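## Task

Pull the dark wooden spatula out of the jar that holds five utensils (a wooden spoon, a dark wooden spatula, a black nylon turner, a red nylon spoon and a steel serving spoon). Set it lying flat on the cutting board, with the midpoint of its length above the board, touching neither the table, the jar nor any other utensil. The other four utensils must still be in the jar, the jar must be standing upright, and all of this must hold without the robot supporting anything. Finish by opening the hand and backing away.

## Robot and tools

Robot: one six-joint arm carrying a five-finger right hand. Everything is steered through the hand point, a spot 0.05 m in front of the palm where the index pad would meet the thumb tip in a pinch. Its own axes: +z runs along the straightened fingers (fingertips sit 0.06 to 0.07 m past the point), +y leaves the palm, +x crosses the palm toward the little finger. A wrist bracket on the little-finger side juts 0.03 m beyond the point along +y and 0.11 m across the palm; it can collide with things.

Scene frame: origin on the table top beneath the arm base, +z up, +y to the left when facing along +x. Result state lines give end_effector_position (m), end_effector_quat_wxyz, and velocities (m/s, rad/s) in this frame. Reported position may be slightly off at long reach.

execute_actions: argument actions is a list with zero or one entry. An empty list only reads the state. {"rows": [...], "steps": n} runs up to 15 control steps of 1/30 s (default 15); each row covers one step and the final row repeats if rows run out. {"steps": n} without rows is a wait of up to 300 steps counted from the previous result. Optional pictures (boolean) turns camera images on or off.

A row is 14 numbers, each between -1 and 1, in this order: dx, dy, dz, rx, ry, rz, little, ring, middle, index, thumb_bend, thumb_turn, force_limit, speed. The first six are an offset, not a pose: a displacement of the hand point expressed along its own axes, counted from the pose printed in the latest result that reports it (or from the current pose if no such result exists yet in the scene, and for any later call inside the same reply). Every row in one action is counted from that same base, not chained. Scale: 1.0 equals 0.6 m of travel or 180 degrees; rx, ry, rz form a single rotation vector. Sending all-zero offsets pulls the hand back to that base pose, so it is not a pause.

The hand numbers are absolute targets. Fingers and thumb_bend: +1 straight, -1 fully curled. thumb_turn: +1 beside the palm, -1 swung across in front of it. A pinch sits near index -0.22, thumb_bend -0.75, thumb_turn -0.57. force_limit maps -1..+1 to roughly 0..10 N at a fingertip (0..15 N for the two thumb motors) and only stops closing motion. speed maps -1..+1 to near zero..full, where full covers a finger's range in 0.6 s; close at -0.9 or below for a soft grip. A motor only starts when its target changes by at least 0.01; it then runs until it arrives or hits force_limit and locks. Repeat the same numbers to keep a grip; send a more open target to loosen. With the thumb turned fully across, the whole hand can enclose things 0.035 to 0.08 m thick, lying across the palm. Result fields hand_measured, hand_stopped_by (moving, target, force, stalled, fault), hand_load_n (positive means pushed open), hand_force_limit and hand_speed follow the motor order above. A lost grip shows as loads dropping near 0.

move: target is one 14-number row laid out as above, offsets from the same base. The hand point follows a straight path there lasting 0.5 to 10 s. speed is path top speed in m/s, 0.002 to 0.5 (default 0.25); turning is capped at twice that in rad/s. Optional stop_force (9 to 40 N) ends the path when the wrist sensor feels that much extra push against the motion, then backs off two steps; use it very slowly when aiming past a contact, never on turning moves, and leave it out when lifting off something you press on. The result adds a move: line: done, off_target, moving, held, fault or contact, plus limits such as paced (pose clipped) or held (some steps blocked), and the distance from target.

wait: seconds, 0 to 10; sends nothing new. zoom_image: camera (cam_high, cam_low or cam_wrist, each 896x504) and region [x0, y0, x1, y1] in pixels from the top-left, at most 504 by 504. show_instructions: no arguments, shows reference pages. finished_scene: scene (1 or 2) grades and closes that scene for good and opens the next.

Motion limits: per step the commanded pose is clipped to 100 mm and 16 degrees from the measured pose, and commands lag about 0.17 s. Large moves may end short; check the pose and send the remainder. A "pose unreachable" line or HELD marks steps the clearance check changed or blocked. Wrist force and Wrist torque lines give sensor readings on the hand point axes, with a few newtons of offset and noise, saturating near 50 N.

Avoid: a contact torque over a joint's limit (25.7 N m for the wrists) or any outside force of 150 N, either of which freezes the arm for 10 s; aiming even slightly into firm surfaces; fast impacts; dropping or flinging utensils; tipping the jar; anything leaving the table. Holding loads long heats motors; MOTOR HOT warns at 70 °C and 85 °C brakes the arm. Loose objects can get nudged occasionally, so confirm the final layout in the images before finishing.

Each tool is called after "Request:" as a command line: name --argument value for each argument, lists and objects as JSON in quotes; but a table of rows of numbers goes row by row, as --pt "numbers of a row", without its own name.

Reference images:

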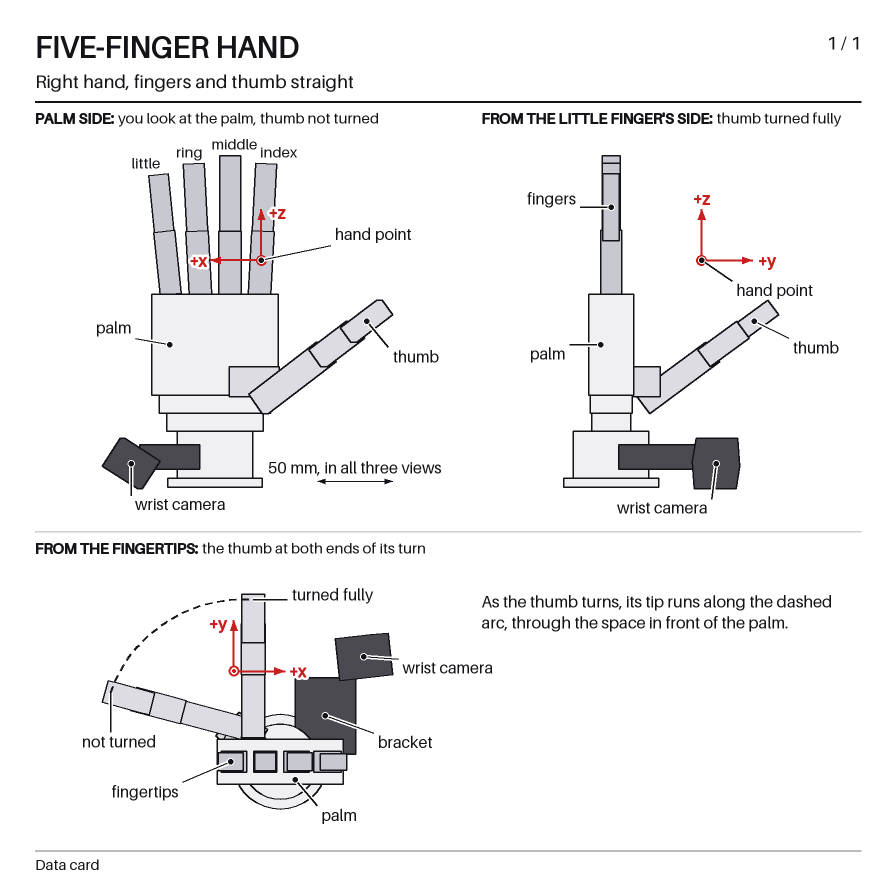

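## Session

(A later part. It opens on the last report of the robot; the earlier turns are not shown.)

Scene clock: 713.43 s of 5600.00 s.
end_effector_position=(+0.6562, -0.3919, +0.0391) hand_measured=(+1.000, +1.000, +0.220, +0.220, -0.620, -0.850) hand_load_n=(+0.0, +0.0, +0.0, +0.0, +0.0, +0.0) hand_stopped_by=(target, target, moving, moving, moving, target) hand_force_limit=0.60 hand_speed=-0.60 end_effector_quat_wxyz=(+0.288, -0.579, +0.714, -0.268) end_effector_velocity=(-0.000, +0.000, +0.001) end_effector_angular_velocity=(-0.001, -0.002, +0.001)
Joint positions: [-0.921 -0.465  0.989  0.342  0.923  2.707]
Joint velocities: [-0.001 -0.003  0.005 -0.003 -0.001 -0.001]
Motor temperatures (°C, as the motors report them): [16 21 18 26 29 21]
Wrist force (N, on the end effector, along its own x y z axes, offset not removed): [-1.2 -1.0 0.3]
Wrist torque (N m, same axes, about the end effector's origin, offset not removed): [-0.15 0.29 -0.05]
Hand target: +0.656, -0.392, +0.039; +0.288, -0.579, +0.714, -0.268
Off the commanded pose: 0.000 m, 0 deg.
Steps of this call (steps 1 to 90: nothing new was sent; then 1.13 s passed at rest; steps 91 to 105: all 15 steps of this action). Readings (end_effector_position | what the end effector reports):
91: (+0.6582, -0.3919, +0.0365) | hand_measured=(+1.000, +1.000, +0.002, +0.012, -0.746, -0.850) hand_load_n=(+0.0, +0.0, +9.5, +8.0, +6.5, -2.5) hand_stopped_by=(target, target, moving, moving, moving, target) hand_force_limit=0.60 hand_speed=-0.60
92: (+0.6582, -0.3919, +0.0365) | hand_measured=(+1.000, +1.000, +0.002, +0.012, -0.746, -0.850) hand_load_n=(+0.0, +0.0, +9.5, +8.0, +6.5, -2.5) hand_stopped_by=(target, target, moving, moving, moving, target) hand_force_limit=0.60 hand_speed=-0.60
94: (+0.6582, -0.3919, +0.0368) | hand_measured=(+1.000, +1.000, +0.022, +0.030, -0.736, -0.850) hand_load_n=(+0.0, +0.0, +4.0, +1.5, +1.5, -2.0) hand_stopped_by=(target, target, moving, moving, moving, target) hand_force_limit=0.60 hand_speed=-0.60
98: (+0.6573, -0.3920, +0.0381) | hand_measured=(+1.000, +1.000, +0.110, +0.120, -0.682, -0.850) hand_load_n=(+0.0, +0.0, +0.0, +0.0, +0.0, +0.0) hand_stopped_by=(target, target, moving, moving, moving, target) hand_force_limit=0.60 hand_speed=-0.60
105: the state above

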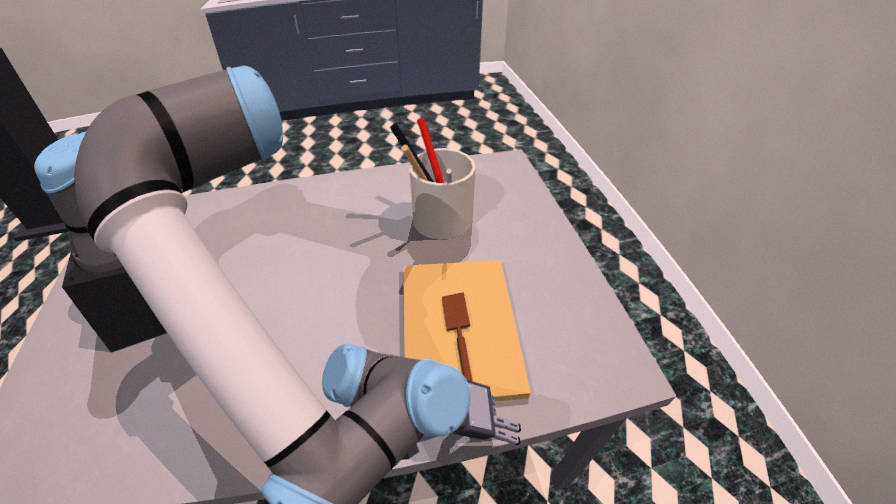

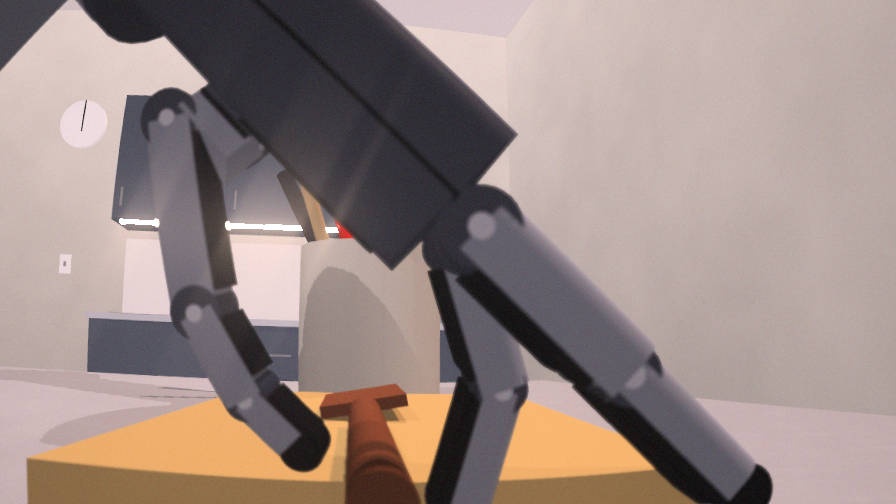

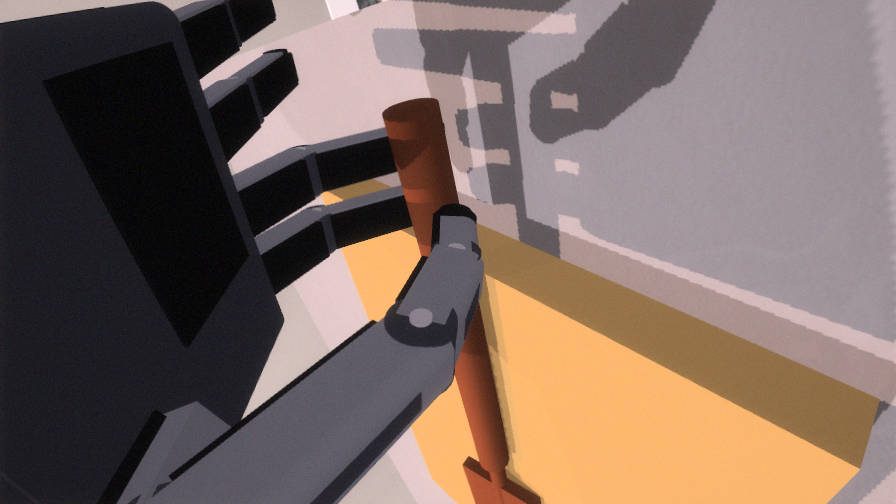

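Request:
execute_actions --actions '[]'

Scene clock: 721.87 s of 5600.00 s.
end_effector_position=(+0.6561, -0.3919, +0.0392) hand_measured=(+1.000, +1.000, +0.220, +0.220, -0.620, -0.850) hand_load_n=(+0.0, +0.0, +0.0, +0.0, +0.0, +0.0) hand_stopped_by=(target, target, target, target, target, target) hand_force_limit=0.60 hand_speed=-0.60 end_effector_quat_wxyz=(+0.288, -0.579, +0.714, -0.268) end_effector_velocity=(-0.000, -0.000, +0.000) end_effector_angular_velocity=(-0.000, +0.000, -0.000)
Joint positions: [-0.921 -0.466  0.989  0.342  0.923  2.707]
Joint velocities: [-0.001 -0.001  0.     0.001  0.    -0.001]
Motor temperatures (°C, as the motors report them): [16 21 18 26 29 21]
Wrist force (N, on the end effector, along its own x y z axes, offset not removed): [-2.1 -0.4 1.6]
Wrist torque (N m, same axes, about the end effector's origin, offset not removed): [-0.19 0.30 -0.08]
Hand target: +0.656, -0.392, +0.039; +0.288, -0.579, +0.714, -0.268
Off the commanded pose: 0.000 m, 0 deg.
Steps of this call (steps 1 to 90: nothing new was sent; then 5.43 s passed at rest). Readings (end_effector_position | what the end effector reports):
1: (+0.6562, -0.3919, +0.0392) | hand_measured=(+1.000, +1.000, +0.220, +0.220, -0.620, -0.850) hand_load_n=(+0.0, +0.0, +0.0, +0.0, +0.0, +0.0) hand_stopped_by=(target, target, target, target, target, target) hand_force_limit=0.60 hand_speed=-0.60
2: (+0.6562, -0.3919, +0.0392) | hand_measured=(+1.000, +1.000, +0.220, +0.220, -0.620, -0.850) hand_load_n=(+0.0, +0.0, +0.0, +0.0, +0.0, +0.0) hand_stopped_by=(target, target, target, target, target, target) hand_force_limit=0.60 hand_speed=-0.60
4: (+0.6561, -0.3919, +0.0392) | hand_measured=(+1.000, +1.000, +0.220, +0.220, -0.620, -0.850) hand_load_n=(+0.0, +0.0, +0.0, +0.0, +0.0, +0.0) hand_stopped_by=(target, target, target, target, target, target) hand_force_limit=0.60 hand_speed=-0.60
8: (+0.6561, -0.3919, +0.0392) | hand_measured=(+1.000, +1.000, +0.220, +0.220, -0.620, -0.850) hand_load_n=(+0.0, +0.0, +0.0, +0.0, +0.0, +0.0) hand_stopped_by=(target, target, target, target, target, target) hand_force_limit=0.60 hand_speed=-0.60
90: the state above

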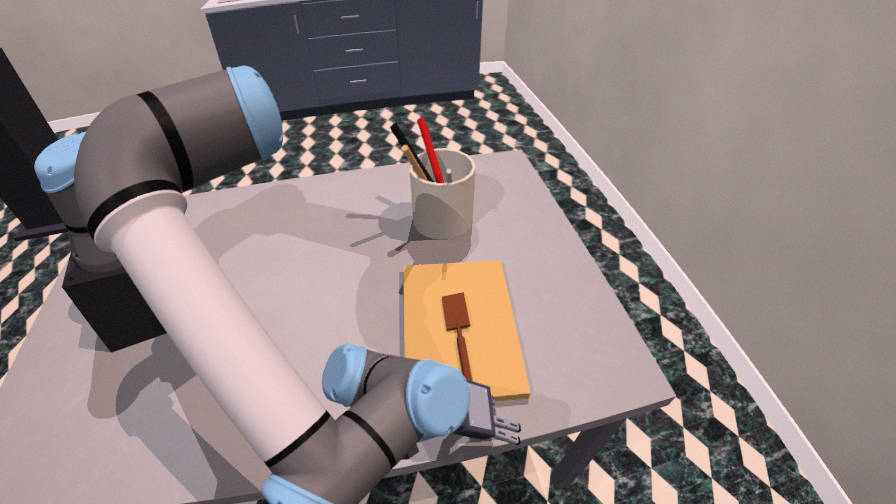

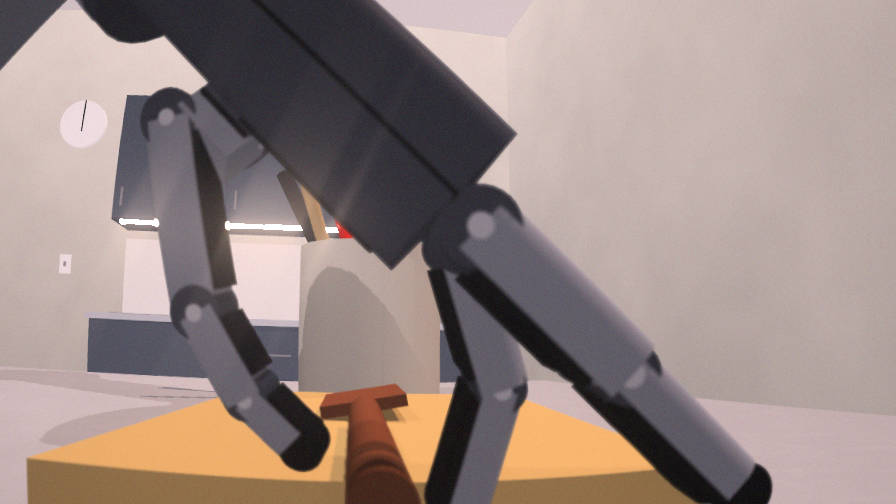

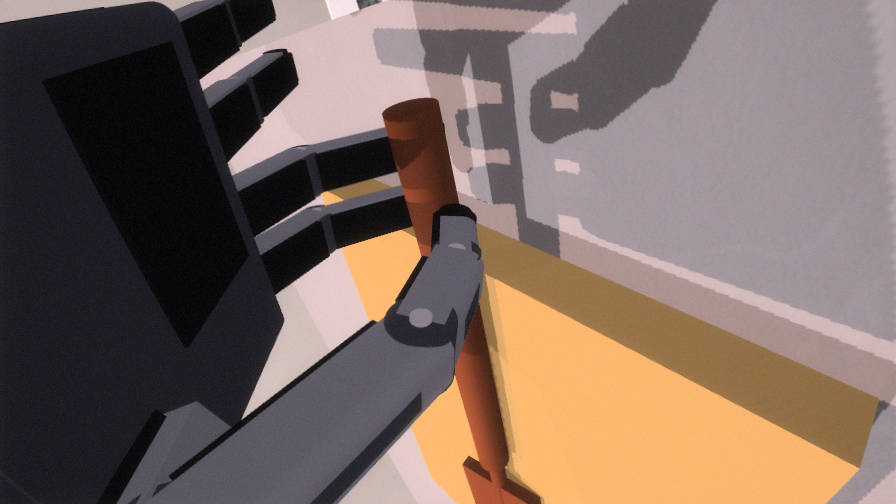

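Request:
move --target '[-0.0085, -0.063, -0.057, 0, 0, 0, 1, 1, 0.4, 0.4, -0.62, -0.85, 0.6, -0.7]' --speed 0.05

Scene clock: 726.43 s of 5600.00 s.
end_effector_position=(+0.6576, -0.3921, +0.0902) hand_measured=(+1.000, +1.000, +0.400, +0.400, -0.620, -0.850) hand_load_n=(+0.0, +0.0, +0.0, +0.0, +0.0, +0.0) hand_stopped_by=(target, target, target, target, target, target) hand_force_limit=0.60 hand_speed=-0.70 end_effector_quat_wxyz=(+0.288, -0.579, +0.714, -0.268) end_effector_velocity=(+0.001, +0.001, +0.002) end_effector_angular_velocity=(-0.000, -0.000, +0.002)
Joint positions: [-0.928 -0.537  0.992  0.415  0.918  2.7  ]
Joint velocities: [ 0.001 -0.003 -0.001  0.004 -0.    -0.   ]
Motor temperatures (°C, as the motors report them): [16 21 18 26 29 21]
Wrist force (N, on the end effector, along its own x y z axes, offset not removed): [-1.1 -0.2 0.6]
Wrist torque (N m, same axes, about the end effector's origin, offset not removed): [-0.13 0.11 -0.01]
Hand target: +0.658, -0.392, +0.090; +0.288, -0.579, +0.714, -0.268
Off the commanded pose: 0.000 m, 0 deg.
After step 90, 0.17 s passed at rest.
move: done

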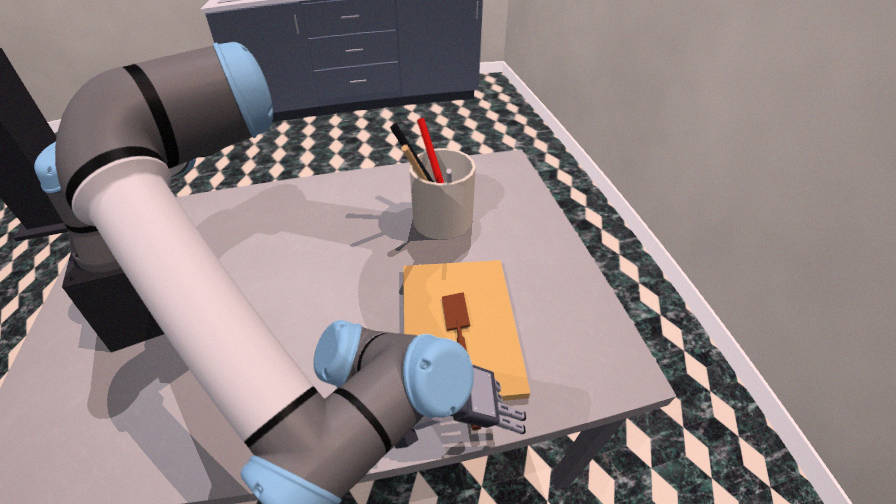

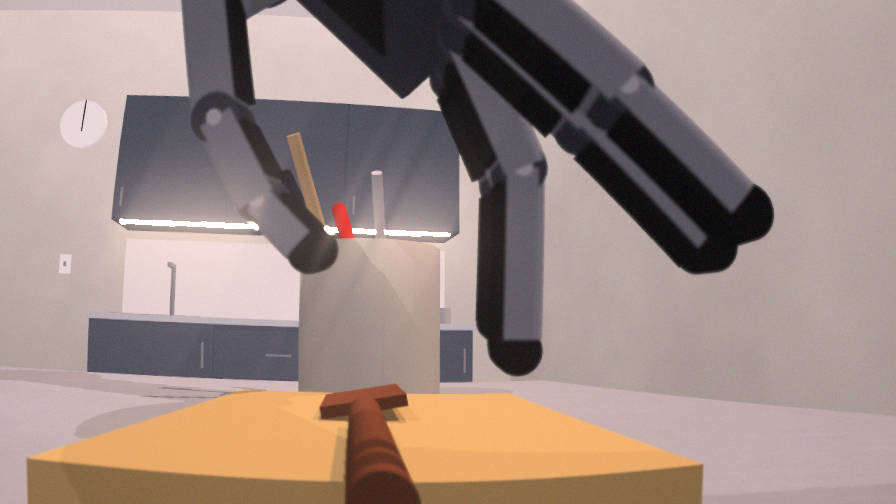

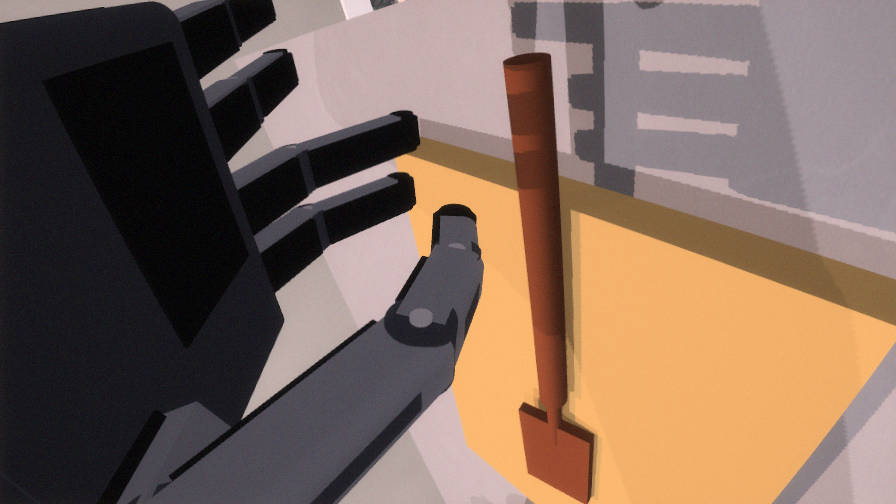

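Request:
move --target '[0, 0, -0.33, 0, 0, 0, 1, 1, 0.4, 0.4, -0.62, -0.85, 0.6, -0.7]' --speed 0.2

Scene clock: 729.13 s of 5600.00 s.
end_effector_position=(+0.5146, -0.3823, +0.2265) hand_measured=(+1.000, +1.000, +0.400, +0.400, -0.620, -0.850) hand_load_n=(+0.0, +0.0, +0.0, +0.0, +0.0, +0.0) hand_stopped_by=(target, target, target, target, target, target) hand_force_limit=0.60 hand_speed=-0.70 end_effector_quat_wxyz=(+0.288, -0.579, +0.714, -0.268) end_effector_velocity=(-0.001, -0.000, +0.002) end_effector_angular_velocity=(-0.003, -0.001, +0.001)
Joint positions: [-1.153 -0.907  1.392  0.546  0.787  2.457]
Joint velocities: [-0.002 -0.005  0.002  0.001 -0.001 -0.003]
Motor temperatures (°C, as the motors report them): [16 21 18 26 29 21]
Wrist force (N, on the end effector, along its own x y z axes, offset not removed): [-1.6 0.2 0.5]
Wrist torque (N m, same axes, about the end effector's origin, offset not removed): [-0.04 0.20 -0.03]
Hand target: +0.514, -0.382, +0.227; +0.288, -0.580, +0.714, -0.268
Off the commanded pose: 0.000 m, 0 deg.
move: done

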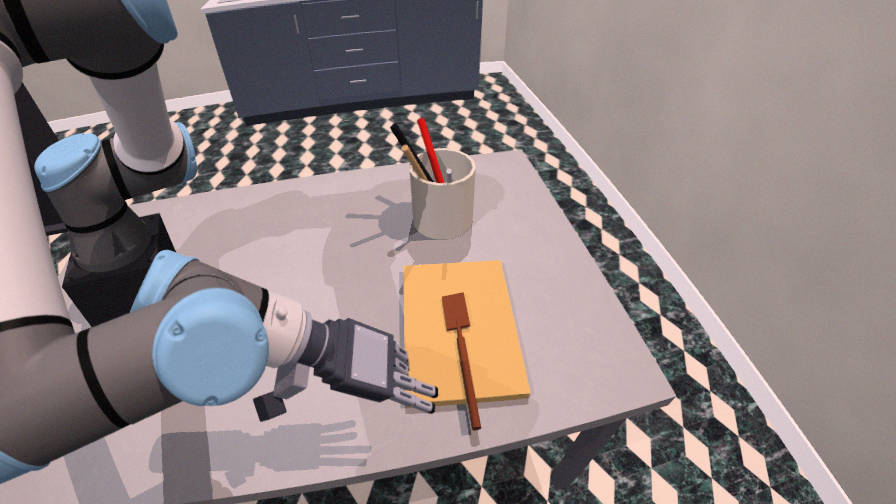

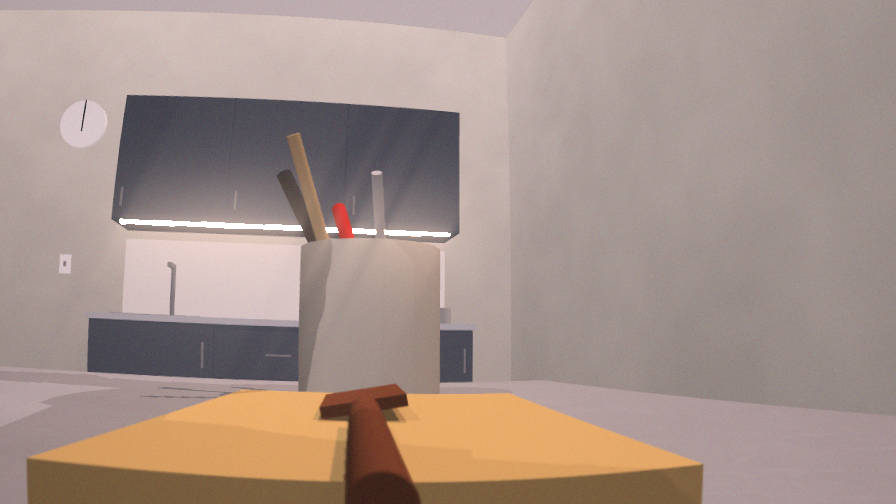

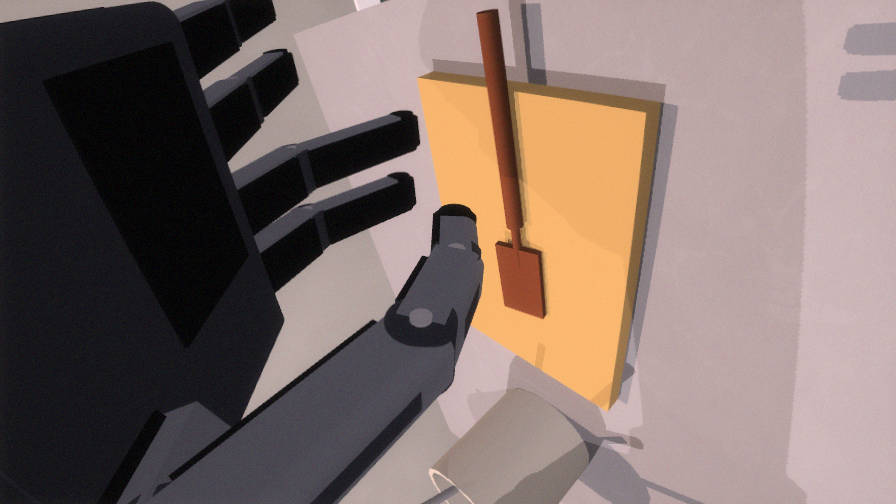

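The spatula is lying flat on the board, the other four tools are in the upright jar, and the hand is clear.

Request:
finished_scene --scene 1

The scene is finished: the task was done.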